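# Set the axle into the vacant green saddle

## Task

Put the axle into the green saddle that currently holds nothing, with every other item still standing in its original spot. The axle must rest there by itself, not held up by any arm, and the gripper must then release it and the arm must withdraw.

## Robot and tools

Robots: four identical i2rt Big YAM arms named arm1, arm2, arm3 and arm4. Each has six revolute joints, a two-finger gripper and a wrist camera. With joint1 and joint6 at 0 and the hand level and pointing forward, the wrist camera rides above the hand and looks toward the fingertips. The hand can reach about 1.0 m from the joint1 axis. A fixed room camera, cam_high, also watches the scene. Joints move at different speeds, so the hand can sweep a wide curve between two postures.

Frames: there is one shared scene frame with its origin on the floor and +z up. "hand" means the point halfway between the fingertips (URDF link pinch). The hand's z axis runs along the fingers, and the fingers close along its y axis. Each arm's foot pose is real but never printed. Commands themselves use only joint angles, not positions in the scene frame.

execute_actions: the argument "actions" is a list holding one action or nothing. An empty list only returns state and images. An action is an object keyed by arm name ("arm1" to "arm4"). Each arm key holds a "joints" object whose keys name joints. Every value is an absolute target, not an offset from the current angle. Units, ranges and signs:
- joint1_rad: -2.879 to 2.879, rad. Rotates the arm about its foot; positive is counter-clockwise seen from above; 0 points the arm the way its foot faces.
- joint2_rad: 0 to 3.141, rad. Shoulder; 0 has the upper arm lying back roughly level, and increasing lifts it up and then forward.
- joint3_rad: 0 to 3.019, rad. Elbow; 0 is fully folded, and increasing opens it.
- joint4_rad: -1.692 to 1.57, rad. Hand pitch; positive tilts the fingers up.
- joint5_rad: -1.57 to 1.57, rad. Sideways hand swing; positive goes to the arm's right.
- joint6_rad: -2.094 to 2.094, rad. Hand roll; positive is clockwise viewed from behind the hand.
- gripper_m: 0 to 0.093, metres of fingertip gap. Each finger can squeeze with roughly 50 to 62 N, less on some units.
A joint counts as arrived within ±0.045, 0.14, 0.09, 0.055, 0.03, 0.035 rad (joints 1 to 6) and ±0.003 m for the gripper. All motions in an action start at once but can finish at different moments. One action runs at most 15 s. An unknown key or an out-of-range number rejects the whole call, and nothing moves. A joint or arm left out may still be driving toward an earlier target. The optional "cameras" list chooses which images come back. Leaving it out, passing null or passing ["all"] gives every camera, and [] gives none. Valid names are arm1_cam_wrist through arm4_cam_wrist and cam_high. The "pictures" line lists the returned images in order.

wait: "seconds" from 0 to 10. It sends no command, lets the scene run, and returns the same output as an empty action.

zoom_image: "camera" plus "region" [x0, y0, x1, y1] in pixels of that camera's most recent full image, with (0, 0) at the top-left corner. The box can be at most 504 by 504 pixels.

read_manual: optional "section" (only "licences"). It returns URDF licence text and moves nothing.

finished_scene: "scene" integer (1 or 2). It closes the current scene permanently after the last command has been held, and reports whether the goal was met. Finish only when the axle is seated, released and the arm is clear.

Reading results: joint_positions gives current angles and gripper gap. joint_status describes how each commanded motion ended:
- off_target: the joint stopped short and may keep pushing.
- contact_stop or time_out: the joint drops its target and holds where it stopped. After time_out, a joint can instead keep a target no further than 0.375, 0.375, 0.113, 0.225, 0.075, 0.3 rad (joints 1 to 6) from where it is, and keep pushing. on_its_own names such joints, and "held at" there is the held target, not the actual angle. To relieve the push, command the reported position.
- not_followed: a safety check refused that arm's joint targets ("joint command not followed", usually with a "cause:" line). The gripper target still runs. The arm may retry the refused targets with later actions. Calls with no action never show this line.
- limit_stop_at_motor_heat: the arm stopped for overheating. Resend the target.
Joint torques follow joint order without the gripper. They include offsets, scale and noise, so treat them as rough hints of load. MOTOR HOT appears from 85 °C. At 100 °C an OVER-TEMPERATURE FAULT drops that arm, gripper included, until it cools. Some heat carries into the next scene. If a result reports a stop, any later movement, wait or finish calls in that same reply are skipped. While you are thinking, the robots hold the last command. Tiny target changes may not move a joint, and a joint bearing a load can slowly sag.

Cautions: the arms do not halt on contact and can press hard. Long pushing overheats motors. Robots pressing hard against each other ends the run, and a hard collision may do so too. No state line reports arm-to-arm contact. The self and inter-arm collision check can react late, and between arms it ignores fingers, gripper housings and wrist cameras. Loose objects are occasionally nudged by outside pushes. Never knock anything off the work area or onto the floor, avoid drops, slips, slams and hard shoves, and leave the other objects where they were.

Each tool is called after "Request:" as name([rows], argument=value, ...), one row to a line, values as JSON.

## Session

Request:
execute_actions(actions=[])

Scene clock: 0.00 s.
Joint torques (N m, as the arm reports them, + toward a larger angle): no reading
Motor temperatures (°C, as the motors report them): arm1=[31 32 39 29 28 32] | arm2=[30 32 34 32 31 28] | arm3=[30 31 35 31 32 31] | arm4=[31 33 41 31 28 28]
arm1.joint_positions: joint1_rad=+0.639 joint2_rad=+0.591 joint3_rad=+1.454 joint4_rad=-1.509 joint5_rad=+0.094 joint6_rad=-0.069 gripper_m=+0.095
arm1.joint_status: not commanded
arm1.hand: x=-0.5437 y=+0.1904 z=+1.3048 quat_wxyz=(-0.373, -0.395, -0.800, +0.254) (m; scene frame)
arm2.joint_positions: joint1_rad=+0.666 joint2_rad=+0.576 joint3_rad=+1.450 joint4_rad=-1.202 joint5_rad=-0.070 joint6_rad=+0.412 gripper_m=+0.094
arm2.joint_status: not commanded
arm2.hand: x=-0.7840 y=-0.1845 z=+1.3754 quat_wxyz=(-0.124, +0.651, -0.487, -0.569) (m; scene frame)
arm3.joint_positions: joint1_rad=+0.707 joint2_rad=+0.510 joint3_rad=+1.461 joint4_rad=-1.274 joint5_rad=-0.041 joint6_rad=+0.144 gripper_m=+0.095
arm3.joint_status: not commanded
arm3.hand: x=+0.7546 y=+0.2092 z=+1.3757 quat_wxyz=(-0.549, -0.396, -0.709, +0.197) (m; scene frame)
arm4.joint_positions: joint1_rad=+0.779 joint2_rad=+0.476 joint3_rad=+1.323 joint4_rad=-1.450 joint5_rad=+0.042 joint6_rad=+0.014 gripper_m=+0.095
arm4.joint_status: not commanded
arm4.hand: x=+0.5262 y=-0.2206 z=+1.2760 quat_wxyz=(-0.194, +0.809, -0.359, -0.423) (m; scene frame)
pictures: arm1_cam_wrist, arm2_cam_wrist, arm3_cam_wrist, arm4_cam_wrist, cam_high
Images, in order (width x height): arm1_cam_wrist 504x504, arm2_cam_wrist 504x504, arm3_cam_wrist 504x504, arm4_cam_wrist 504x504, cam_high 896x504.

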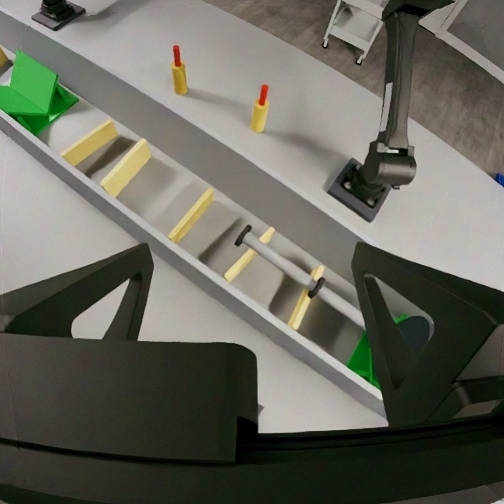

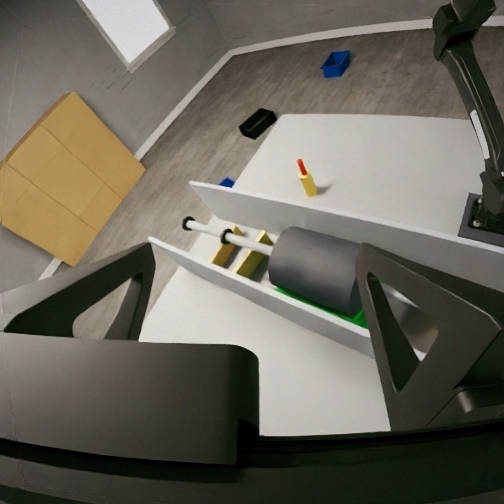

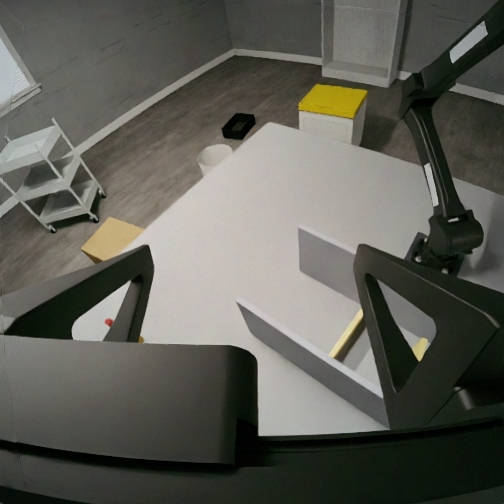

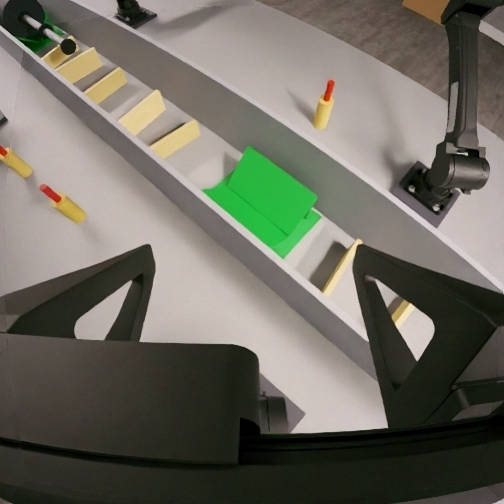

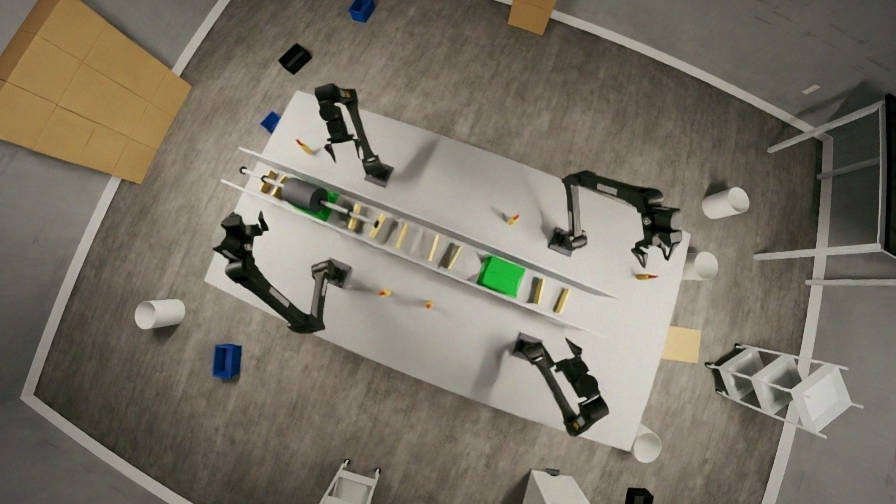

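Request:
zoom_image(camera="cam_high", region=[210, 130, 430, 290])

Region (210, 130, 430, 290) of cam_high's 896x504 image, scaled by 2.291, with more detail than that image has; it fills the top 367 rows of this view, and the rest is white.

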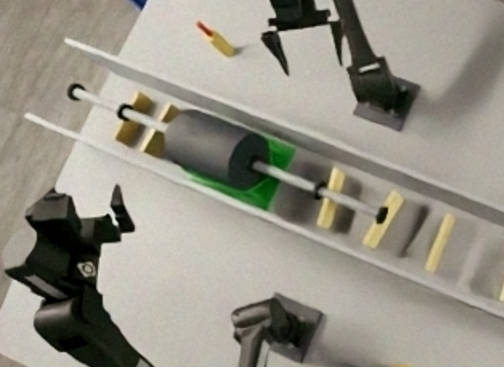

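Request:
execute_actions([
  {"arm1":{"joints":{"joint1_rad":-0.22,"joint2_rad":1.21,"joint3_rad":1.08,"joint4_rad":-1.33,"joint5_rad":0,"joint6_rad":-1.77}},"arm2":{"joints":{"joint1_rad":1.074,"joint2_rad":2.16,"joint3_rad":2.45,"joint4_rad":-1.37,"joint5_rad":0,"joint6_rad":-0.53}},"arm4":{"joints":{"joint1_rad":0.75,"joint2_rad":1.3,"joint3_rad":1.7,"joint4_rad":-1.6,"joint5_rad":0,"joint6_rad":-0.8}}},
])

Scene clock: 25.40 s.
Joint torques (N m, as the arm reports them, + toward a larger angle): arm1=[ 0.35 -5.32 10.49  1.06 -0.14  0.06] | arm2=[  0.49 -25.47  14.36   0.57   0.08  -0.09] | arm3=[-1.42  4.2   8.68  2.28 -0.02 -0.14] | arm4=[ -0.26 -10.36   9.54   0.49  -0.18  -0.08]
Motor temperatures (°C, as the motors report them): arm1=[31 32 42 29 28 32] | arm2=[30 32 37 32 31 28] | arm3=[30 31 36 31 32 31] | arm4=[31 33 45 31 28 28]
arm1.joint_positions: joint1_rad=-0.220 joint2_rad=+1.222 joint3_rad=+1.055 joint4_rad=-1.333 joint5_rad=+0.000 joint6_rad=-1.760 gripper_m=+0.095
arm1.joint_status: all done
arm1.hand: x=-0.7201 y=+0.0101 z=+0.9652 quat_wxyz=(+0.006, -0.019, -0.999, +0.037) (m; scene frame)
arm2.joint_positions: joint1_rad=+1.069 joint2_rad=+2.169 joint3_rad=+2.394 joint4_rad=-1.367 joint5_rad=-0.002 joint6_rad=-0.520 gripper_m=+0.094
arm2.joint_status: all done
arm2.hand: x=-1.3036 y=+0.0334 z=+1.0326 quat_wxyz=(-0.108, +0.977, -0.002, -0.182) (m; scene frame)
arm3.joint_positions: joint1_rad=+0.707 joint2_rad=+0.510 joint3_rad=+1.461 joint4_rad=-1.274 joint5_rad=-0.041 joint6_rad=+0.144 gripper_m=+0.095
arm3.joint_status: not commanded
arm3.hand: x=+0.7546 y=+0.2092 z=+1.3757 quat_wxyz=(-0.549, -0.396, -0.709, +0.197) (m; scene frame)
arm4.joint_positions: joint1_rad=+0.767 joint2_rad=+1.291 joint3_rad=+1.684 joint4_rad=-1.589 joint5_rad=+0.002 joint6_rad=-0.787 gripper_m=+0.095
arm4.joint_status: all done
arm4.hand: x=+0.3480 y=-0.0402 z=+1.1952 quat_wxyz=(-0.133, +0.982, -0.012, -0.130) (m; scene frame)
pictures: arm1_cam_wrist, arm2_cam_wrist, arm3_cam_wrist, arm4_cam_wrist, cam_high
Images, in order (width x height): arm1_cam_wrist 504x504, arm2_cam_wrist 504x504, arm3_cam_wrist 504x504, arm4_cam_wrist 504x504, cam_high 896x504.

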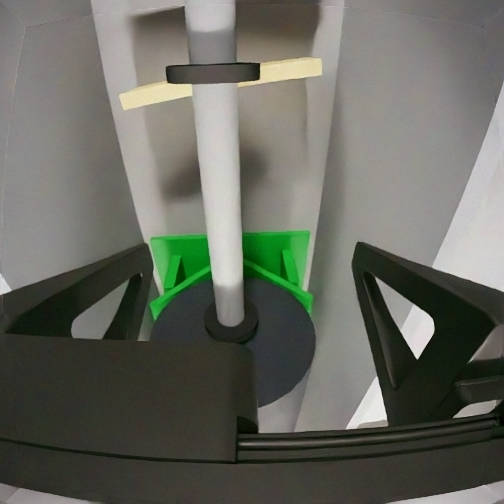

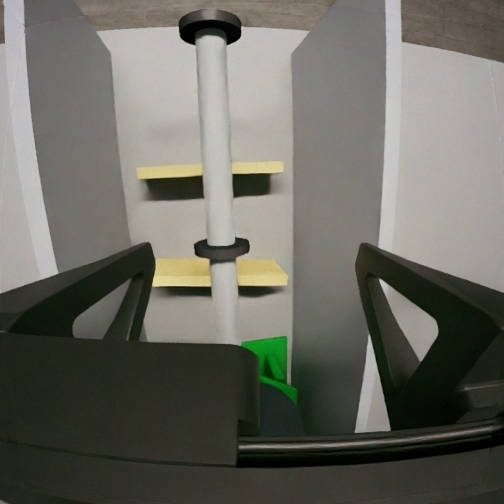

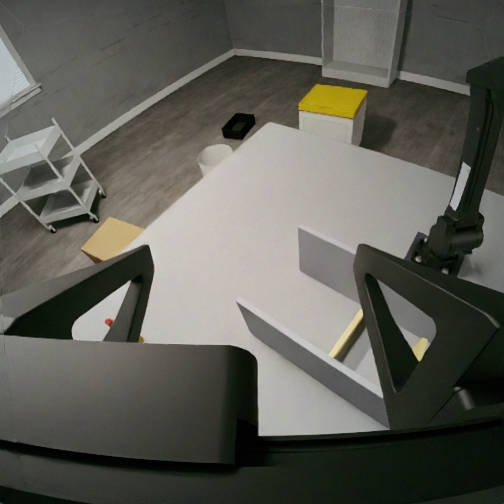

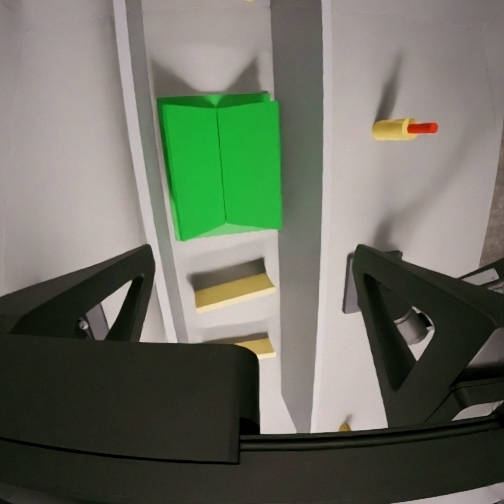

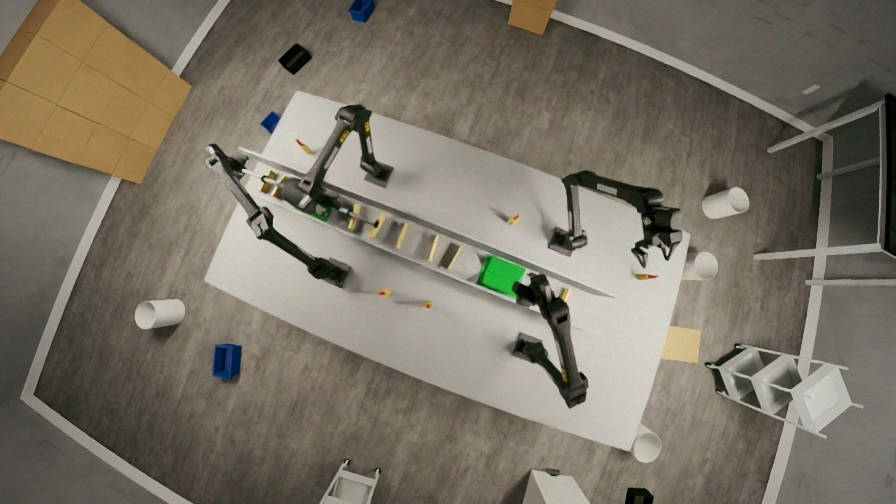

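Request:
execute_actions([
  {"arm1":{"joints":{"joint1_rad":-0.345,"joint2_rad":1.225,"joint3_rad":0.88,"joint4_rad":-1.12,"joint6_rad":-1.91}},"arm2":{"joints":{"joint1_rad":1.1,"joint2_rad":2.235,"joint3_rad":2.15,"joint4_rad":-0.98,"joint6_rad":-0.55}}},
], cameras=["arm1_cam_wrist","arm2_cam_wrist"])

Scene clock: 47.13 s.
Joint torques (N m, as the arm reports them, + toward a larger angle): arm1=[ 0.82 -3.79  8.85  1.5  -0.13  0.04] | arm2=[ -0.01 -27.99  10.9    1.28   0.06  -0.06] | arm3=[-1.29  3.36  8.65  2.07  0.   -0.09] | arm4=[ -0.29 -10.31   9.5    0.47  -0.18  -0.08]
Motor temperatures (°C, as the motors report them): arm1=[31 32 44 29 28 32] | arm2=[30 34 40 32 31 29] | arm3=[30 31 37 31 32 31] | arm4=[31 33 47 31 28 28]
arm1.joint_positions: joint1_rad=-0.351 joint2_rad=+1.222 joint3_rad=+0.870 joint4_rad=-1.130 joint5_rad=+0.000 joint6_rad=-1.900 gripper_m=+0.095
arm1.joint_status: all done
arm1.hand: x=-0.7590 y=+0.0359 z=+0.8972 quat_wxyz=(+0.013, -0.015, -0.999, +0.045) (m; scene frame)
arm2.joint_positions: joint1_rad=+1.099 joint2_rad=+2.256 joint3_rad=+2.138 joint4_rad=-0.994 joint5_rad=-0.002 joint6_rad=-0.540 gripper_m=+0.094
arm2.joint_status: all done
arm2.hand: x=-1.3459 y=+0.0317 z=+0.8806 quat_wxyz=(-0.114, +0.974, +0.022, -0.195) (m; scene frame)
arm3.joint_positions: joint1_rad=+0.707 joint2_rad=+0.510 joint3_rad=+1.461 joint4_rad=-1.274 joint5_rad=-0.041 joint6_rad=+0.144 gripper_m=+0.095
arm3.joint_status: not commanded
arm3.hand: x=+0.7546 y=+0.2092 z=+1.3757 quat_wxyz=(-0.549, -0.396, -0.709, +0.197) (m; scene frame)
arm4.joint_positions: joint1_rad=+0.767 joint2_rad=+1.291 joint3_rad=+1.684 joint4_rad=-1.589 joint5_rad=+0.002 joint6_rad=-0.787 gripper_m=+0.095
arm4.joint_status: not commanded
arm4.hand: x=+0.3480 y=-0.0402 z=+1.1952 quat_wxyz=(-0.133, +0.982, -0.012, -0.130) (m; scene frame)
pictures: arm1_cam_wrist, arm2_cam_wrist
Images, in order (width x height): arm1_cam_wrist 504x504, arm2_cam_wrist 504x504.

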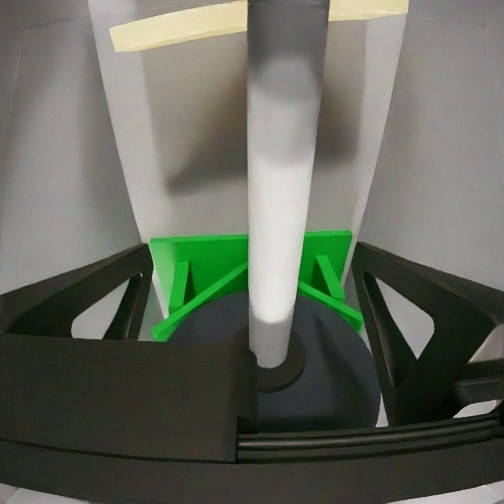

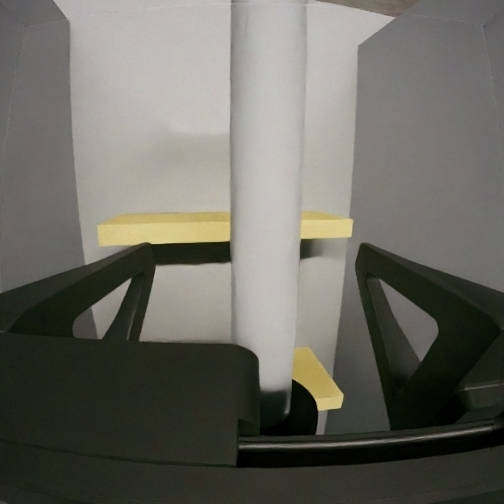

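Request:
execute_actions([
  {"arm1":{"joints":{"joint1_rad":-0.33,"joint2_rad":1.265,"joint3_rad":0.87,"joint4_rad":-1.05}},"arm2":{"joints":{"joint1_rad":1.085}}},
], cameras=[])

Request:
execute_actions([
  {"arm1":{"joints":{"gripper_m":0}},"arm2":{"joints":{"gripper_m":0}}},
], cameras=["arm1_cam_wrist","arm2_cam_wrist"])

Scene clock: 52.43 s.
Joint torques (N m, as the arm reports them, + toward a larger angle): arm1=[ 1.   -3.92  7.94  1.6  -0.14  0.05] | arm2=[ -0.79 -27.81  10.96   1.29   0.07  -0.09] | arm3=[-1.41  4.12  8.68  2.2   0.   -0.08] | arm4=[ -0.3  -10.37   9.5    0.48  -0.18  -0.08]
Motor temperatures (°C, as the motors report them): arm1=[31 32 44 29 28 32] | arm2=[30 35 40 32 31 29] | arm3=[30 31 37 31 32 31] | arm4=[31 33 47 31 28 28]
arm1.joint_positions: joint1_rad=-0.338 joint2_rad=+1.257 joint3_rad=+0.870 joint4_rad=-1.061 joint5_rad=+0.000 joint6_rad=-1.900 gripper_m=+0.095
arm1.joint_status: all done
arm1.hand: x=-0.7606 y=+0.0184 z=+0.8875 quat_wxyz=(+0.018, -0.008, -0.998, +0.060) (m; scene frame)
arm2.joint_positions: joint1_rad=+1.094 joint2_rad=+2.256 joint3_rad=+2.138 joint4_rad=-0.994 joint5_rad=-0.002 joint6_rad=-0.540 gripper_m=+0.094
arm2.joint_status: all done
arm2.hand: x=-1.3439 y=+0.0355 z=+0.8807 quat_wxyz=(-0.115, +0.974, +0.020, -0.195) (m; scene frame)
arm3.joint_positions: joint1_rad=+0.707 joint2_rad=+0.510 joint3_rad=+1.461 joint4_rad=-1.274 joint5_rad=-0.041 joint6_rad=+0.144 gripper_m=+0.095
arm3.joint_status: not commanded
arm3.hand: x=+0.7546 y=+0.2092 z=+1.3757 quat_wxyz=(-0.549, -0.396, -0.709, +0.197) (m; scene frame)
arm4.joint_positions: joint1_rad=+0.767 joint2_rad=+1.291 joint3_rad=+1.684 joint4_rad=-1.589 joint5_rad=+0.002 joint6_rad=-0.787 gripper_m=+0.095
arm4.joint_status: not commanded
arm4.hand: x=+0.3480 y=-0.0402 z=+1.1952 quat_wxyz=(-0.133, +0.982, -0.012, -0.130) (m; scene frame)
pictures: none
No camera images: the call's "cameras" was empty. Leave "cameras" out to get every camera's image.

Scene clock: 53.17 s.
Joint torques (N m, as the arm reports them, + toward a larger angle): arm1=[ 1.06 -3.76  8.52  1.95 -0.39  0.05] | arm2=[ -0.96 -27.56  11.01   1.26  -0.02  -0.06] | arm3=[-1.18  3.19  8.71  2.05  0.   -0.08] | arm4=[ -0.34 -10.32   9.52   0.48  -0.17  -0.08]
Motor temperatures (°C, as the motors report them): arm1=[31 32 44 29 28 32] | arm2=[30 35 40 32 31 29] | arm3=[30 31 37 31 32 31] | arm4=[31 33 47 31 28 28]
arm1.joint_positions: joint1_rad=-0.338 joint2_rad=+1.257 joint3_rad=+0.863 joint4_rad=-1.069 joint5_rad=+0.006 joint6_rad=-1.900 gripper_m=+0.024
arm1.joint_status: gripper_m off_target (ended at +0.024, target +0.000)
arm1.hand: x=-0.7600 y=+0.0233 z=+0.8846 quat_wxyz=(+0.019, -0.009, -0.998, +0.052) (m; scene frame)
arm2.joint_positions: joint1_rad=+1.093 joint2_rad=+2.254 joint3_rad=+2.138 joint4_rad=-0.993 joint5_rad=+0.000 joint6_rad=-0.541 gripper_m=+0.023
arm2.joint_status: gripper_m off_target (ended at +0.023, target +0.000)
arm2.hand: x=-1.3437 y=+0.0364 z=+0.8826 quat_wxyz=(-0.116, +0.974, +0.019, -0.196) (m; scene frame)
arm3.joint_positions: joint1_rad=+0.707 joint2_rad=+0.510 joint3_rad=+1.461 joint4_rad=-1.274 joint5_rad=-0.041 joint6_rad=+0.144 gripper_m=+0.095
arm3.joint_status: not commanded
arm3.hand: x=+0.7546 y=+0.2092 z=+1.3757 quat_wxyz=(-0.549, -0.396, -0.709, +0.197) (m; scene frame)
arm4.joint_positions: joint1_rad=+0.767 joint2_rad=+1.291 joint3_rad=+1.684 joint4_rad=-1.589 joint5_rad=+0.002 joint6_rad=-0.787 gripper_m=+0.095
arm4.joint_status: not commanded
arm4.hand: x=+0.3480 y=-0.0402 z=+1.1952 quat_wxyz=(-0.133, +0.982, -0.012, -0.130) (m; scene frame)
pictures: arm1_cam_wrist, arm2_cam_wrist
Images, in order (width x height): arm1_cam_wrist 504x504, arm2_cam_wrist 504x504.

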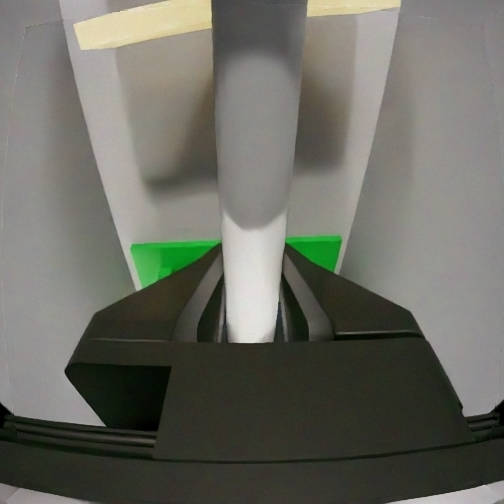

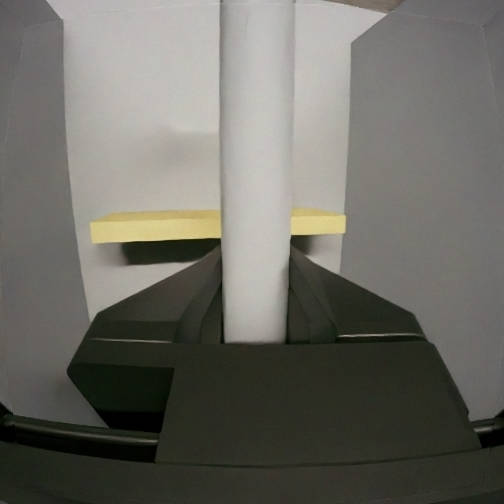

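Request:
execute_actions([
  {"arm1":{"joints":{"joint2_rad":1.165,"joint3_rad":1.13,"joint4_rad":-1.335}},"arm2":{"joints":{"joint2_rad":2.2,"joint3_rad":2.43,"joint4_rad":-1.2}}},
], cameras=[])

Request:
execute_actions([
  {"arm1":{"joints":{"joint1_rad":0.162,"joint2_rad":1.11,"joint3_rad":1.27,"joint4_rad":-1.507,"joint6_rad":-1.4}},"arm2":{"joints":{"joint1_rad":0.965,"joint2_rad":1.885,"joint3_rad":2.065,"joint4_rad":-1.43,"joint6_rad":-0.65}},"arm4":{"joints":{"joint1_rad":1.1,"joint2_rad":2.04,"joint3_rad":2.45,"joint4_rad":-1.25,"joint6_rad":-0.55}}},
], cameras=["cam_high","arm1_cam_wrist"])

Scene clock: 68.10 s.
Joint torques (N m, as the arm reports them, + toward a larger angle): arm1=[ 0.72 -6.77 14.48  0.81 -0.36 -0.03] | arm2=[ -0.86 -29.5   17.28   1.27  -0.16  -0.1 ] | arm3=[-0.95  4.26  8.59  2.07  0.01 -0.11] | arm4=[ -0.25 -10.37   9.52   0.48  -0.18  -0.08]
Motor temperatures (°C, as the motors report them): arm1=[31 32 44 29 28 32] | arm2=[30 36 40 32 31 29] | arm3=[30 31 37 31 32 31] | arm4=[31 34 47 31 28 28]
arm1.joint_positions: joint1_rad=-0.333 joint2_rad=+1.198 joint3_rad=+1.056 joint4_rad=-1.332 joint5_rad=+0.005 joint6_rad=-1.890 gripper_m=+0.024
arm1.joint_status: all done
arm1.hand: x=-0.7587 y=+0.0226 z=+0.9732 quat_wxyz=(+0.016, -0.011, -0.999, +0.047) (m; scene frame)
arm2.joint_positions: joint1_rad=+1.092 joint2_rad=+2.240 joint3_rad=+2.341 joint4_rad=-1.211 joint5_rad=+0.004 joint6_rad=-0.537 gripper_m=+0.023
arm2.joint_status: all done
arm2.hand: x=-1.3409 y=+0.0356 z=+0.9696 quat_wxyz=(-0.118, +0.974, +0.017, -0.194) (m; scene frame)
arm3.joint_positions: joint1_rad=+0.707 joint2_rad=+0.510 joint3_rad=+1.461 joint4_rad=-1.274 joint5_rad=-0.041 joint6_rad=+0.144 gripper_m=+0.095
arm3.joint_status: not commanded
arm3.hand: x=+0.7546 y=+0.2092 z=+1.3757 quat_wxyz=(-0.549, -0.396, -0.709, +0.197) (m; scene frame)
arm4.joint_positions: joint1_rad=+0.767 joint2_rad=+1.291 joint3_rad=+1.684 joint4_rad=-1.589 joint5_rad=+0.002 joint6_rad=-0.787 gripper_m=+0.095
arm4.joint_status: not commanded
arm4.hand: x=+0.3480 y=-0.0402 z=+1.1952 quat_wxyz=(-0.133, +0.982, -0.012, -0.130) (m; scene frame)
pictures: none
No camera images: the call's "cameras" was empty. Leave "cameras" out to get every camera's image.

Scene clock: 69.87 s.
Joint torques (N m, as the arm reports them, + toward a larger angle): arm1=[ 1.32 -4.62 14.46  1.21 -0.53  0.13] | arm2=[  0.08 -23.85  11.57   0.44   0.13  -0.24] | arm3=[-0.78  4.1   8.71  2.13  0.08 -0.11] | arm4=[ -0.06 -24.93  12.95   1.71  -0.03   0.23]
Motor temperatures (°C, as the motors report them): arm1=[31 32 45 29 28 32] | arm2=[30 36 40 32 31 29] | arm3=[30 31 37 31 32 31] | arm4=[31 34 48 31 28 28]
arm1.joint_positions: joint1_rad=+0.150 joint2_rad=+1.126 joint3_rad=+1.200 joint4_rad=-1.509 joint5_rad=+0.010 joint6_rad=-1.400 gripper_m=+0.024
arm1.joint_status: all done
arm1.hand: x=-0.5958 y=+0.0203 z=+1.0510 quat_wxyz=(-0.007, -0.015, -0.997, +0.070) (m; scene frame)
arm2.joint_positions: joint1_rad=+0.962 joint2_rad=+1.917 joint3_rad=+2.043 joint4_rad=-1.430 joint5_rad=-0.004 joint6_rad=-0.626 gripper_m=+0.023
arm2.joint_status: all done
arm2.hand: x=-1.1721 y=+0.0380 z=+1.0412 quat_wxyz=(-0.079, +0.991, -0.003, -0.106) (m; scene frame)
arm3.joint_positions: joint1_rad=+0.707 joint2_rad=+0.510 joint3_rad=+1.461 joint4_rad=-1.274 joint5_rad=-0.041 joint6_rad=+0.144 gripper_m=+0.095
arm3.joint_status: not commanded
arm3.hand: x=+0.7546 y=+0.2092 z=+1.3757 quat_wxyz=(-0.549, -0.396, -0.709, +0.197) (m; scene frame)
arm4.joint_positions: joint1_rad=+1.114 joint2_rad=+2.036 joint3_rad=+2.393 joint4_rad=-1.261 joint5_rad=-0.001 joint6_rad=-0.563 gripper_m=+0.095
arm4.joint_status: all done
arm4.hand: x=-0.0416 y=-0.0082 z=+1.1432 quat_wxyz=(-0.159, +0.944, +0.047, -0.286) (m; scene frame)
pictures: arm1_cam_wrist, cam_high
Images, in order (width x height): arm1_cam_wrist 504x504, cam_high 896x504.

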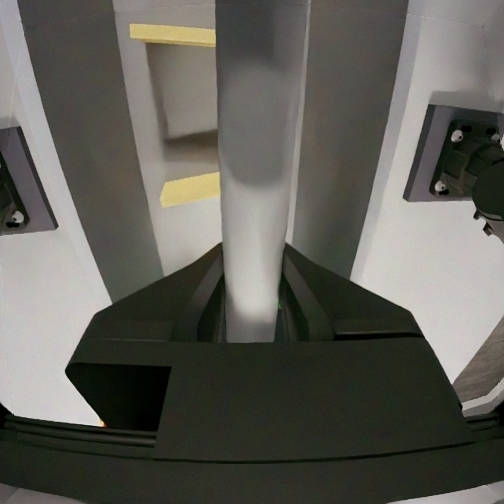

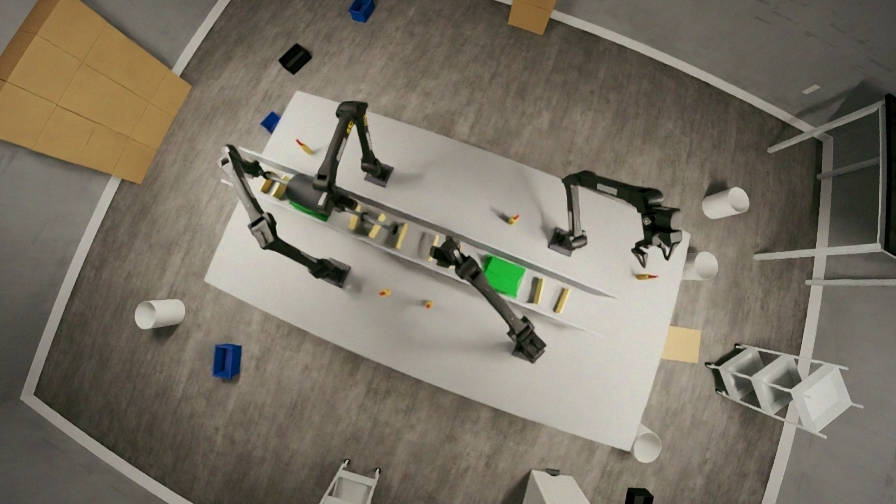

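Request:
execute_actions([
  {"arm1":{"joints":{"joint1_rad":0.6,"joint2_rad":1.28,"joint3_rad":1.41,"joint4_rad":-1.476,"joint6_rad":-0.97}},"arm2":{"joints":{"joint1_rad":0.785,"joint2_rad":1.565,"joint3_rad":1.65,"joint4_rad":-1.437,"joint6_rad":-0.8}}},
], cameras=[])

Request:
execute_actions([
  {"arm1":{"joints":{"joint1_rad":0.875,"joint2_rad":1.555,"joint3_rad":1.71,"joint4_rad":-1.437,"joint6_rad":-0.69}},"arm2":{"joints":{"joint1_rad":0.48,"joint2_rad":1.31,"joint3_rad":1.375,"joint4_rad":-1.44,"joint6_rad":-1.1}}},
], cameras=["cam_high","arm4_cam_wrist"])

Scene clock: 77.83 s.
Joint torques (N m, as the arm reports them, + toward a larger angle): arm1=[ 0.51 -8.39 14.75  1.47 -0.51  0.2 ] | arm2=[  1.38 -17.62  11.49   0.5    0.18   0.15] | arm3=[-0.96  4.02  8.76  2.11 -0.02 -0.1 ] | arm4=[ -0.04 -24.98  12.96   1.69  -0.03   0.23]
Motor temperatures (°C, as the motors report them): arm1=[31 32 47 29 28 32] | arm2=[30 36 40 32 31 29] | arm3=[30 31 37 31 32 31] | arm4=[31 35 50 31 28 28]
arm1.joint_positions: joint1_rad=+0.598 joint2_rad=+1.313 joint3_rad=+1.338 joint4_rad=-1.483 joint5_rad=+0.010 joint6_rad=-0.976 gripper_m=+0.024
arm1.joint_status: all done
arm1.hand: x=-0.4198 y=+0.0177 z=+1.0446 quat_wxyz=(-0.029, -0.002, -0.998, +0.052) (m; scene frame)
arm2.joint_positions: joint1_rad=+0.768 joint2_rad=+1.589 joint3_rad=+1.628 joint4_rad=-1.442 joint5_rad=-0.006 joint6_rad=-0.810 gripper_m=+0.023
arm2.joint_status: all done
arm2.hand: x=-0.9933 y=+0.0305 z=+1.0480 quat_wxyz=(-0.062, +0.996, -0.008, -0.056) (m; scene frame)
arm3.joint_positions: joint1_rad=+0.707 joint2_rad=+0.510 joint3_rad=+1.461 joint4_rad=-1.274 joint5_rad=-0.041 joint6_rad=+0.144 gripper_m=+0.095
arm3.joint_status: not commanded
arm3.hand: x=+0.7546 y=+0.2092 z=+1.3757 quat_wxyz=(-0.549, -0.396, -0.709, +0.197) (m; scene frame)
arm4.joint_positions: joint1_rad=+1.114 joint2_rad=+2.036 joint3_rad=+2.393 joint4_rad=-1.261 joint5_rad=-0.001 joint6_rad=-0.563 gripper_m=+0.095
arm4.joint_status: not commanded
arm4.hand: x=-0.0416 y=-0.0082 z=+1.1432 quat_wxyz=(-0.159, +0.944, +0.047, -0.286) (m; scene frame)
pictures: none
No camera images: the call's "cameras" was empty. Leave "cameras" out to get every camera's image.

Scene clock: 80.07 s.
Joint torques (N m, as the arm reports them, + toward a larger angle): arm1=[  0.41 -13.57  16.12   2.04  -0.21   0.26] | arm2=[  1.37 -12.91  11.54   0.43   0.2    0.23] | arm3=[-0.52  3.89  8.65  2.25  0.   -0.07] | arm4=[ -0.07 -24.97  12.95   1.72  -0.03   0.23]
Motor temperatures (°C, as the motors report them): arm1=[31 33 48 29 28 32] | arm2=[30 35 40 32 31 29] | arm3=[30 30 37 31 32 31] | arm4=[31 35 51 31 28 28]
arm1.joint_positions: joint1_rad=+0.873 joint2_rad=+1.603 joint3_rad=+1.620 joint4_rad=-1.454 joint5_rad=+0.003 joint6_rad=-0.704 gripper_m=+0.024
arm1.joint_status: joint3_rad time_out (moved +0.281 of +0.372); the others done
arm1.on_its_own: joint3_rad reads +1.620 and still pushes toward +1.710 since a time_out
arm1.hand: x=-0.2483 y=+0.0158 z=+1.0355 quat_wxyz=(-0.052, -0.001, -0.998, +0.047) (m; scene frame)
arm2.joint_positions: joint1_rad=+0.467 joint2_rad=+1.333 joint3_rad=+1.350 joint4_rad=-1.445 joint5_rad=-0.007 joint6_rad=-1.115 gripper_m=+0.023
arm2.joint_status: all done
arm2.hand: x=-0.8202 y=+0.0239 z=+1.0466 quat_wxyz=(-0.066, +0.997, -0.006, -0.031) (m; scene frame)
arm3.joint_positions: joint1_rad=+0.707 joint2_rad=+0.510 joint3_rad=+1.461 joint4_rad=-1.274 joint5_rad=-0.041 joint6_rad=+0.144 gripper_m=+0.095
arm3.joint_status: not commanded
arm3.hand: x=+0.7546 y=+0.2092 z=+1.3757 quat_wxyz=(-0.549, -0.396, -0.709, +0.197) (m; scene frame)
arm4.joint_positions: joint1_rad=+1.114 joint2_rad=+2.036 joint3_rad=+2.393 joint4_rad=-1.261 joint5_rad=-0.001 joint6_rad=-0.563 gripper_m=+0.095
arm4.joint_status: not commanded
arm4.hand: x=-0.0416 y=-0.0082 z=+1.1432 quat_wxyz=(-0.159, +0.944, +0.047, -0.286) (m; scene frame)
pictures: arm4_cam_wrist, cam_high
Images, in order (width x height): arm4_cam_wrist 504x504, cam_high 896x504.

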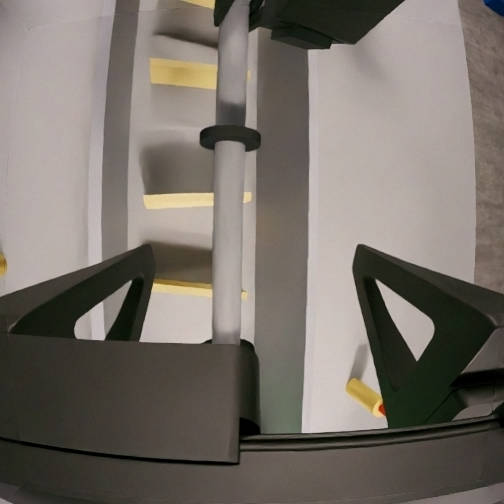

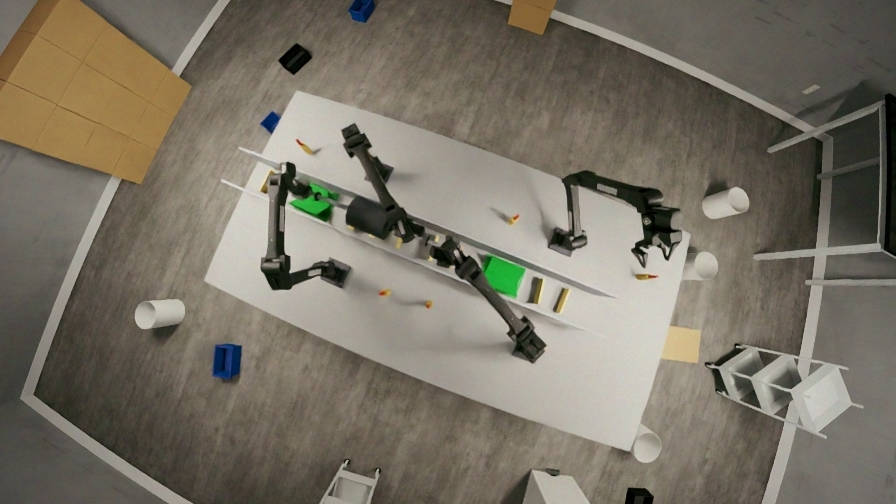

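Request:
execute_actions([
  {"arm4":{"joints":{"joint1_rad":1.07,"joint2_rad":2.125,"joint3_rad":2.285,"joint4_rad":-1.175,"joint6_rad":-0.54}}},
], cameras=["arm4_cam_wrist"])

Scene clock: 84.83 s.
Joint torques (N m, as the arm reports them, + toward a larger angle): arm1=[  0.4  -13.52  16.13   2.04  -0.21   0.26] | arm2=[  1.29 -13.15  11.56   0.35   0.2    0.2 ] | arm3=[-0.89  4.57  8.76  2.34  0.   -0.11] | arm4=[  0.52 -27.06   8.64   1.62  -0.03   0.22]
Motor temperatures (°C, as the motors report them): arm1=[31 33 50 29 28 32] | arm2=[30 35 40 32 31 29] | arm3=[30 30 37 31 32 31] | arm4=[31 36 51 31 28 28]
arm1.joint_positions: joint1_rad=+0.873 joint2_rad=+1.603 joint3_rad=+1.620 joint4_rad=-1.454 joint5_rad=+0.003 joint6_rad=-0.704 gripper_m=+0.024
arm1.joint_status: not commanded
arm1.on_its_own: joint3_rad reads +1.620 and still pushes toward +1.710 since a time_out
arm1.hand: x=-0.2483 y=+0.0158 z=+1.0355 quat_wxyz=(-0.052, -0.001, -0.998, +0.047) (m; scene frame)
arm2.joint_positions: joint1_rad=+0.467 joint2_rad=+1.333 joint3_rad=+1.350 joint4_rad=-1.445 joint5_rad=-0.007 joint6_rad=-1.115 gripper_m=+0.023
arm2.joint_status: not commanded
arm2.hand: x=-0.8202 y=+0.0239 z=+1.0466 quat_wxyz=(-0.066, +0.997, -0.006, -0.031) (m; scene frame)
arm3.joint_positions: joint1_rad=+0.707 joint2_rad=+0.510 joint3_rad=+1.461 joint4_rad=-1.274 joint5_rad=-0.041 joint6_rad=+0.144 gripper_m=+0.095
arm3.joint_status: not commanded
arm3.hand: x=+0.7546 y=+0.2092 z=+1.3757 quat_wxyz=(-0.549, -0.396, -0.709, +0.197) (m; scene frame)
arm4.joint_positions: joint1_rad=+1.077 joint2_rad=+2.125 joint3_rad=+2.291 joint4_rad=-1.189 joint5_rad=-0.001 joint6_rad=-0.552 gripper_m=+0.095
arm4.joint_status: all done
arm4.hand: x=-0.0473 y=+0.0267 z=+1.0346 quat_wxyz=(-0.135, +0.962, +0.025, -0.235) (m; scene frame)
pictures: arm4_cam_wrist
Images, in order (width x height): arm4_cam_wrist 504x504.

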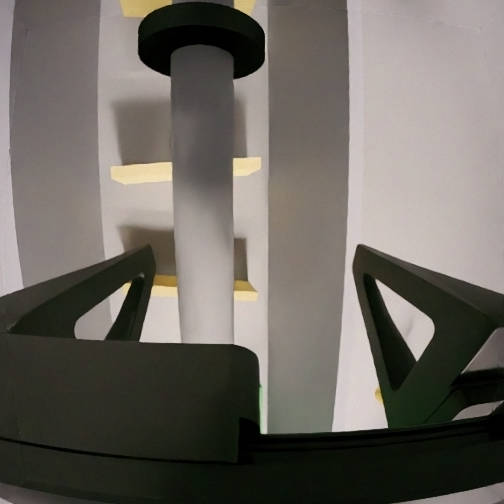

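Shift −y 2 cm and down.

Request:
execute_actions([
  {"arm4":{"joints":{"joint1_rad":1.105,"joint2_rad":2.15}}},
], cameras=["arm4_cam_wrist"])

Request:
execute_actions([
  {"arm4":{"joints":{"gripper_m":0}}},
], cameras=["arm4_cam_wrist"])

Scene clock: 93.07 s.
Joint torques (N m, as the arm reports them, + toward a larger angle): arm1=[  0.44 -13.57  16.14   2.04  -0.21   0.26] | arm2=[  1.44 -12.73  11.5    0.37   0.18   0.22] | arm3=[-0.66  3.43  8.72  2.    0.02 -0.11] | arm4=[  2.25 -24.78   8.62   1.63  -0.03   0.22]
Motor temperatures (°C, as the motors report them): arm1=[31 34 52 29 28 32] | arm2=[30 34 40 32 31 29] | arm3=[30 30 37 31 32 31] | arm4=[31 36 49 31 28 28]
arm1.joint_positions: joint1_rad=+0.873 joint2_rad=+1.603 joint3_rad=+1.620 joint4_rad=-1.454 joint5_rad=+0.003 joint6_rad=-0.704 gripper_m=+0.024
arm1.joint_status: not commanded
arm1.on_its_own: joint3_rad reads +1.620 and still pushes toward +1.710 since a time_out
arm1.hand: x=-0.2483 y=+0.0158 z=+1.0355 quat_wxyz=(-0.052, -0.001, -0.998, +0.047) (m; scene frame)
arm2.joint_positions: joint1_rad=+0.467 joint2_rad=+1.333 joint3_rad=+1.350 joint4_rad=-1.445 joint5_rad=-0.007 joint6_rad=-1.115 gripper_m=+0.023
arm2.joint_status: not commanded
arm2.hand: x=-0.8202 y=+0.0239 z=+1.0466 quat_wxyz=(-0.066, +0.997, -0.006, -0.031) (m; scene frame)
arm3.joint_positions: joint1_rad=+0.707 joint2_rad=+0.510 joint3_rad=+1.461 joint4_rad=-1.274 joint5_rad=-0.041 joint6_rad=+0.144 gripper_m=+0.095
arm3.joint_status: not commanded
arm3.hand: x=+0.7546 y=+0.2092 z=+1.3757 quat_wxyz=(-0.549, -0.396, -0.709, +0.197) (m; scene frame)
arm4.joint_positions: joint1_rad=+1.092 joint2_rad=+2.125 joint3_rad=+2.291 joint4_rad=-1.189 joint5_rad=-0.001 joint6_rad=-0.552 gripper_m=+0.095
arm4.joint_status: all done
arm4.hand: x=-0.0528 y=+0.0164 z=+1.0346 quat_wxyz=(-0.133, +0.962, +0.032, -0.236) (m; scene frame)
pictures: arm4_cam_wrist
Images, in order (width x height): arm4_cam_wrist 504x504.

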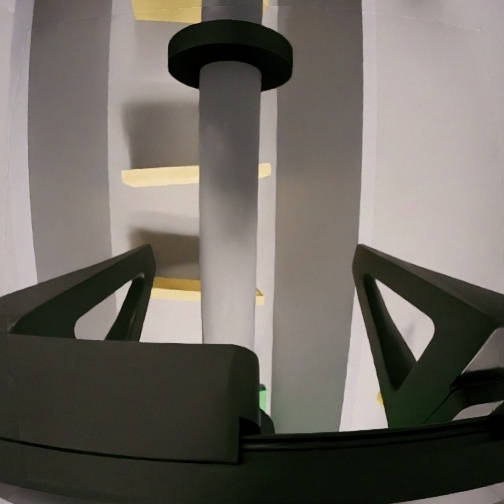

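Scene clock: 93.80 s.
Joint torques (N m, as the arm reports them, + toward a larger angle): arm1=[  0.32 -13.46  16.1    2.57  -0.16   0.27] | arm2=[  1.2  -12.83  11.55   0.41   0.23   0.27] | arm3=[-0.76  3.63  8.74  1.95  0.02 -0.16] | arm4=[  1.64 -24.93   8.72   1.75   0.09   0.17]
Motor temperatures (°C, as the motors report them): arm1=[31 34 52 29 28 32] | arm2=[30 34 40 32 31 29] | arm3=[30 30 37 31 32 31] | arm4=[31 36 49 31 28 28]
arm1.joint_positions: joint1_rad=+0.876 joint2_rad=+1.601 joint3_rad=+1.620 joint4_rad=-1.465 joint5_rad=+0.002 joint6_rad=-0.706 gripper_m=+0.024
arm1.joint_status: not commanded
arm1.on_its_own: joint3_rad reads +1.620 and still pushes toward +1.710 since a time_out
arm1.hand: x=-0.2494 y=+0.0190 z=+1.0361 quat_wxyz=(-0.049, +0.002, -0.998, +0.044) (m; scene frame)
arm2.joint_positions: joint1_rad=+0.471 joint2_rad=+1.333 joint3_rad=+1.349 joint4_rad=-1.445 joint5_rad=-0.008 joint6_rad=-1.117 gripper_m=+0.023
arm2.joint_status: not commanded
arm2.hand: x=-0.8216 y=+0.0230 z=+1.0463 quat_wxyz=(-0.065, +0.997, -0.003, -0.031) (m; scene frame)
arm3.joint_positions: joint1_rad=+0.707 joint2_rad=+0.510 joint3_rad=+1.461 joint4_rad=-1.274 joint5_rad=-0.041 joint6_rad=+0.144 gripper_m=+0.095
arm3.joint_status: not commanded
arm3.hand: x=+0.7546 y=+0.2092 z=+1.3757 quat_wxyz=(-0.549, -0.396, -0.709, +0.197) (m; scene frame)
arm4.joint_positions: joint1_rad=+1.099 joint2_rad=+2.126 joint3_rad=+2.290 joint4_rad=-1.193 joint5_rad=-0.003 joint6_rad=-0.548 gripper_m=+0.024
arm4.joint_status: gripper_m off_target (ended at +0.024, target +0.000)
arm4.hand: x=-0.0548 y=+0.0109 z=+1.0327 quat_wxyz=(-0.129, +0.963, +0.034, -0.234) (m; scene frame)
pictures: arm4_cam_wrist
Images, in order (width x height): arm4_cam_wrist 504x504.

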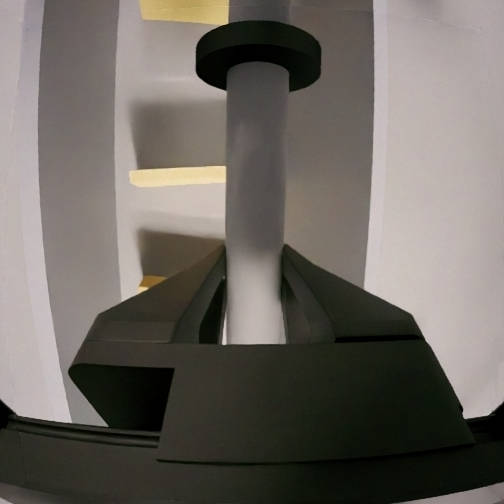

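Request:
execute_actions([
  {"arm4":{"joints":{"joint2_rad":2.09,"joint3_rad":2.36}},"arm2":{"joints":{"joint3_rad":1.4}},"arm1":{"joints":{"joint2_rad":1.585,"joint3_rad":1.645}}},
], cameras=[])

Request:
execute_actions([
  {"arm1":{"joints":{"gripper_m":0.093}}},
], cameras=[])

Request:
execute_actions([
  {"arm1":{"joints":{"joint2_rad":1.53,"joint3_rad":1.91,"joint4_rad":-1.575}}},
], cameras=[])

Request:
execute_actions([
  {"arm1":{"joints":{"joint1_rad":-0.18,"joint2_rad":1.1,"joint3_rad":1.49,"joint4_rad":-1.665,"joint6_rad":-1.75}}},
], cameras=["arm1_cam_wrist","arm4_cam_wrist"])

Scene clock: 106.23 s.
Joint torques (N m, as the arm reports them, + toward a larger angle): arm1=[  0.35 -11.1   10.76   2.58  -0.13   0.28] | arm2=[  0.91 -12.84  13.58   0.39   0.21   0.27] | arm3=[-0.91  4.2   8.95  2.13  0.03 -0.07] | arm4=[  1.63 -29.84  14.1    1.74   0.1    0.17]
Motor temperatures (°C, as the motors report them): arm1=[31 34 53 29 28 32] | arm2=[30 34 40 32 31 29] | arm3=[30 30 37 31 32 31] | arm4=[31 37 48 31 28 28]
arm1.joint_positions: joint1_rad=+0.876 joint2_rad=+1.601 joint3_rad=+1.619 joint4_rad=-1.465 joint5_rad=+0.002 joint6_rad=-0.706 gripper_m=+0.024
arm1.joint_status: all done
arm1.hand: x=-0.2494 y=+0.0191 z=+1.0359 quat_wxyz=(-0.048, +0.002, -0.998, +0.044) (m; scene frame)
arm2.joint_positions: joint1_rad=+0.471 joint2_rad=+1.333 joint3_rad=+1.349 joint4_rad=-1.445 joint5_rad=-0.007 joint6_rad=-1.117 gripper_m=+0.023
arm2.joint_status: all done
arm2.hand: x=-0.8215 y=+0.0231 z=+1.0463 quat_wxyz=(-0.065, +0.997, -0.003, -0.031) (m; scene frame)
arm3.joint_positions: joint1_rad=+0.707 joint2_rad=+0.510 joint3_rad=+1.461 joint4_rad=-1.274 joint5_rad=-0.041 joint6_rad=+0.144 gripper_m=+0.095
arm3.joint_status: not commanded
arm3.hand: x=+0.7546 y=+0.2092 z=+1.3757 quat_wxyz=(-0.549, -0.396, -0.709, +0.197) (m; scene frame)
arm4.joint_positions: joint1_rad=+1.099 joint2_rad=+2.123 joint3_rad=+2.290 joint4_rad=-1.193 joint5_rad=-0.004 joint6_rad=-0.548 gripper_m=+0.024
arm4.joint_status: all done
arm4.hand: x=-0.0544 y=+0.0106 z=+1.0350 quat_wxyz=(-0.129, +0.963, +0.034, -0.236) (m; scene frame)
pictures: none
No camera images: the call's "cameras" was empty. Leave "cameras" out to get every camera's image.

Scene clock: 106.93 s.
Joint torques (N m, as the arm reports them, + toward a larger angle): arm1=[  0.24 -10.57  10.89   1.76  -0.16   0.21] | arm2=[  0.88 -12.75  13.65   0.35   0.2    0.25] | arm3=[-0.72  3.4   8.62  2.23 -0.02 -0.11] | arm4=[  1.61 -29.86  14.11   1.76   0.1    0.17]
Motor temperatures (°C, as the motors report them): arm1=[31 34 53 29 28 32] | arm2=[30 34 40 32 31 29] | arm3=[30 30 37 31 32 31] | arm4=[31 37 48 31 28 28]
arm1.joint_positions: joint1_rad=+0.876 joint2_rad=+1.599 joint3_rad=+1.619 joint4_rad=-1.448 joint5_rad=+0.002 joint6_rad=-0.700 gripper_m=+0.093
arm1.joint_status: all done
arm1.hand: x=-0.2466 y=+0.0167 z=+1.0374 quat_wxyz=(-0.056, -0.001, -0.997, +0.049) (m; scene frame)
arm2.joint_positions: joint1_rad=+0.471 joint2_rad=+1.333 joint3_rad=+1.349 joint4_rad=-1.445 joint5_rad=-0.007 joint6_rad=-1.117 gripper_m=+0.023
arm2.joint_status: not commanded
arm2.hand: x=-0.8215 y=+0.0232 z=+1.0461 quat_wxyz=(-0.065, +0.997, -0.003, -0.031) (m; scene frame)
arm3.joint_positions: joint1_rad=+0.707 joint2_rad=+0.510 joint3_rad=+1.461 joint4_rad=-1.274 joint5_rad=-0.041 joint6_rad=+0.144 gripper_m=+0.095
arm3.joint_status: not commanded
arm3.hand: x=+0.7546 y=+0.2092 z=+1.3757 quat_wxyz=(-0.549, -0.396, -0.709, +0.197) (m; scene frame)
arm4.joint_positions: joint1_rad=+1.099 joint2_rad=+2.123 joint3_rad=+2.290 joint4_rad=-1.193 joint5_rad=-0.004 joint6_rad=-0.548 gripper_m=+0.024
arm4.joint_status: not commanded
arm4.hand: x=-0.0545 y=+0.0107 z=+1.0347 quat_wxyz=(-0.129, +0.963, +0.034, -0.236) (m; scene frame)
pictures: none
No camera images: the call's "cameras" was empty. Leave "cameras" out to get every camera's image.

Scene clock: 108.03 s.
Joint torques (N m, as the arm reports them, + toward a larger angle): arm1=[ 0.14 -7.7  11.    1.24 -0.16  0.24] | arm2=[  0.76 -12.65  13.59   0.37   0.22   0.24] | arm3=[-1.16  3.63  8.62  2.23 -0.01 -0.11] | arm4=[  1.61 -29.75  14.1    1.73   0.1    0.17]
Motor temperatures (°C, as the motors report them): arm1=[31 34 53 29 28 32] | arm2=[30 34 40 32 31 29] | arm3=[30 30 37 31 32 31] | arm4=[31 37 49 31 28 28]
arm1.joint_positions: joint1_rad=+0.876 joint2_rad=+1.518 joint3_rad=+1.882 joint4_rad=-1.567 joint5_rad=+0.002 joint6_rad=-0.700 gripper_m=+0.093
arm1.joint_status: all done
arm1.hand: x=-0.2489 y=+0.0190 z=+1.1849 quat_wxyz=(-0.141, -0.001, -0.983, +0.122) (m; scene frame)
arm2.joint_positions: joint1_rad=+0.471 joint2_rad=+1.333 joint3_rad=+1.349 joint4_rad=-1.445 joint5_rad=-0.007 joint6_rad=-1.117 gripper_m=+0.023
arm2.joint_status: not commanded
arm2.hand: x=-0.8215 y=+0.0232 z=+1.0461 quat_wxyz=(-0.065, +0.997, -0.003, -0.031) (m; scene frame)
arm3.joint_positions: joint1_rad=+0.707 joint2_rad=+0.510 joint3_rad=+1.461 joint4_rad=-1.274 joint5_rad=-0.041 joint6_rad=+0.144 gripper_m=+0.095
arm3.joint_status: not commanded
arm3.hand: x=+0.7546 y=+0.2092 z=+1.3757 quat_wxyz=(-0.549, -0.396, -0.709, +0.197) (m; scene frame)
arm4.joint_positions: joint1_rad=+1.099 joint2_rad=+2.123 joint3_rad=+2.290 joint4_rad=-1.193 joint5_rad=-0.004 joint6_rad=-0.548 gripper_m=+0.024
arm4.joint_status: not commanded
arm4.hand: x=-0.0545 y=+0.0107 z=+1.0347 quat_wxyz=(-0.129, +0.963, +0.034, -0.236) (m; scene frame)
pictures: none
No camera images: the call's "cameras" was empty. Leave "cameras" out to get every camera's image.

Scene clock: 109.93 s.
Joint torques (N m, as the arm reports them, + toward a larger angle): arm1=[ 0.23 -2.13  8.62  1.11 -0.18  0.06] | arm2=[  0.84 -12.88  13.68   0.39   0.2    0.23] | arm3=[-1.78  3.96  9.    2.21  0.   -0.13] | arm4=[  1.61 -29.83  14.09   1.76   0.1    0.17]
Motor temperatures (°C, as the motors report them): arm1=[31 34 52 29 28 32] | arm2=[30 34 40 32 31 29] | arm3=[30 30 37 31 32 31] | arm4=[31 37 50 31 28 28]
arm1.joint_positions: joint1_rad=-0.179 joint2_rad=+1.092 joint3_rad=+1.487 joint4_rad=-1.659 joint5_rad=+0.001 joint6_rad=-1.739 gripper_m=+0.093
arm1.joint_status: all done
arm1.hand: x=-0.7040 y=+0.0236 z=+1.1748 quat_wxyz=(+0.026, -0.009, -0.988, +0.153) (m; scene frame)
arm2.joint_positions: joint1_rad=+0.471 joint2_rad=+1.333 joint3_rad=+1.349 joint4_rad=-1.445 joint5_rad=-0.007 joint6_rad=-1.117 gripper_m=+0.023
arm2.joint_status: not commanded
arm2.hand: x=-0.8215 y=+0.0232 z=+1.0461 quat_wxyz=(-0.065, +0.997, -0.003, -0.031) (m; scene frame)
arm3.joint_positions: joint1_rad=+0.707 joint2_rad=+0.510 joint3_rad=+1.461 joint4_rad=-1.274 joint5_rad=-0.041 joint6_rad=+0.144 gripper_m=+0.095
arm3.joint_status: not commanded
arm3.hand: x=+0.7546 y=+0.2092 z=+1.3757 quat_wxyz=(-0.549, -0.396, -0.709, +0.197) (m; scene frame)
arm4.joint_positions: joint1_rad=+1.099 joint2_rad=+2.123 joint3_rad=+2.290 joint4_rad=-1.193 joint5_rad=-0.004 joint6_rad=-0.548 gripper_m=+0.024
arm4.joint_status: not commanded
arm4.hand: x=-0.0545 y=+0.0107 z=+1.0347 quat_wxyz=(-0.129, +0.963, +0.034, -0.236) (m; scene frame)
pictures: arm1_cam_wrist, arm4_cam_wrist
Images, in order (width x height): arm1_cam_wrist 504x504, arm4_cam_wrist 504x504.

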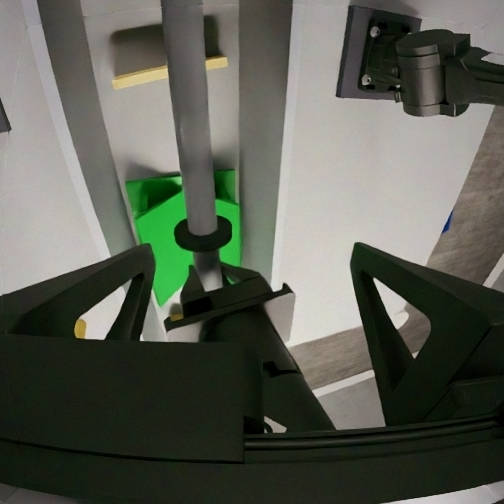

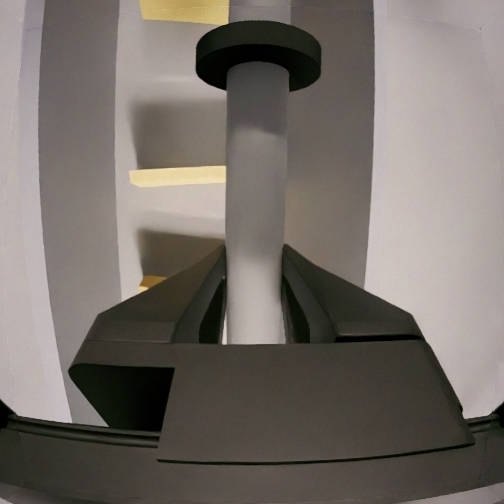

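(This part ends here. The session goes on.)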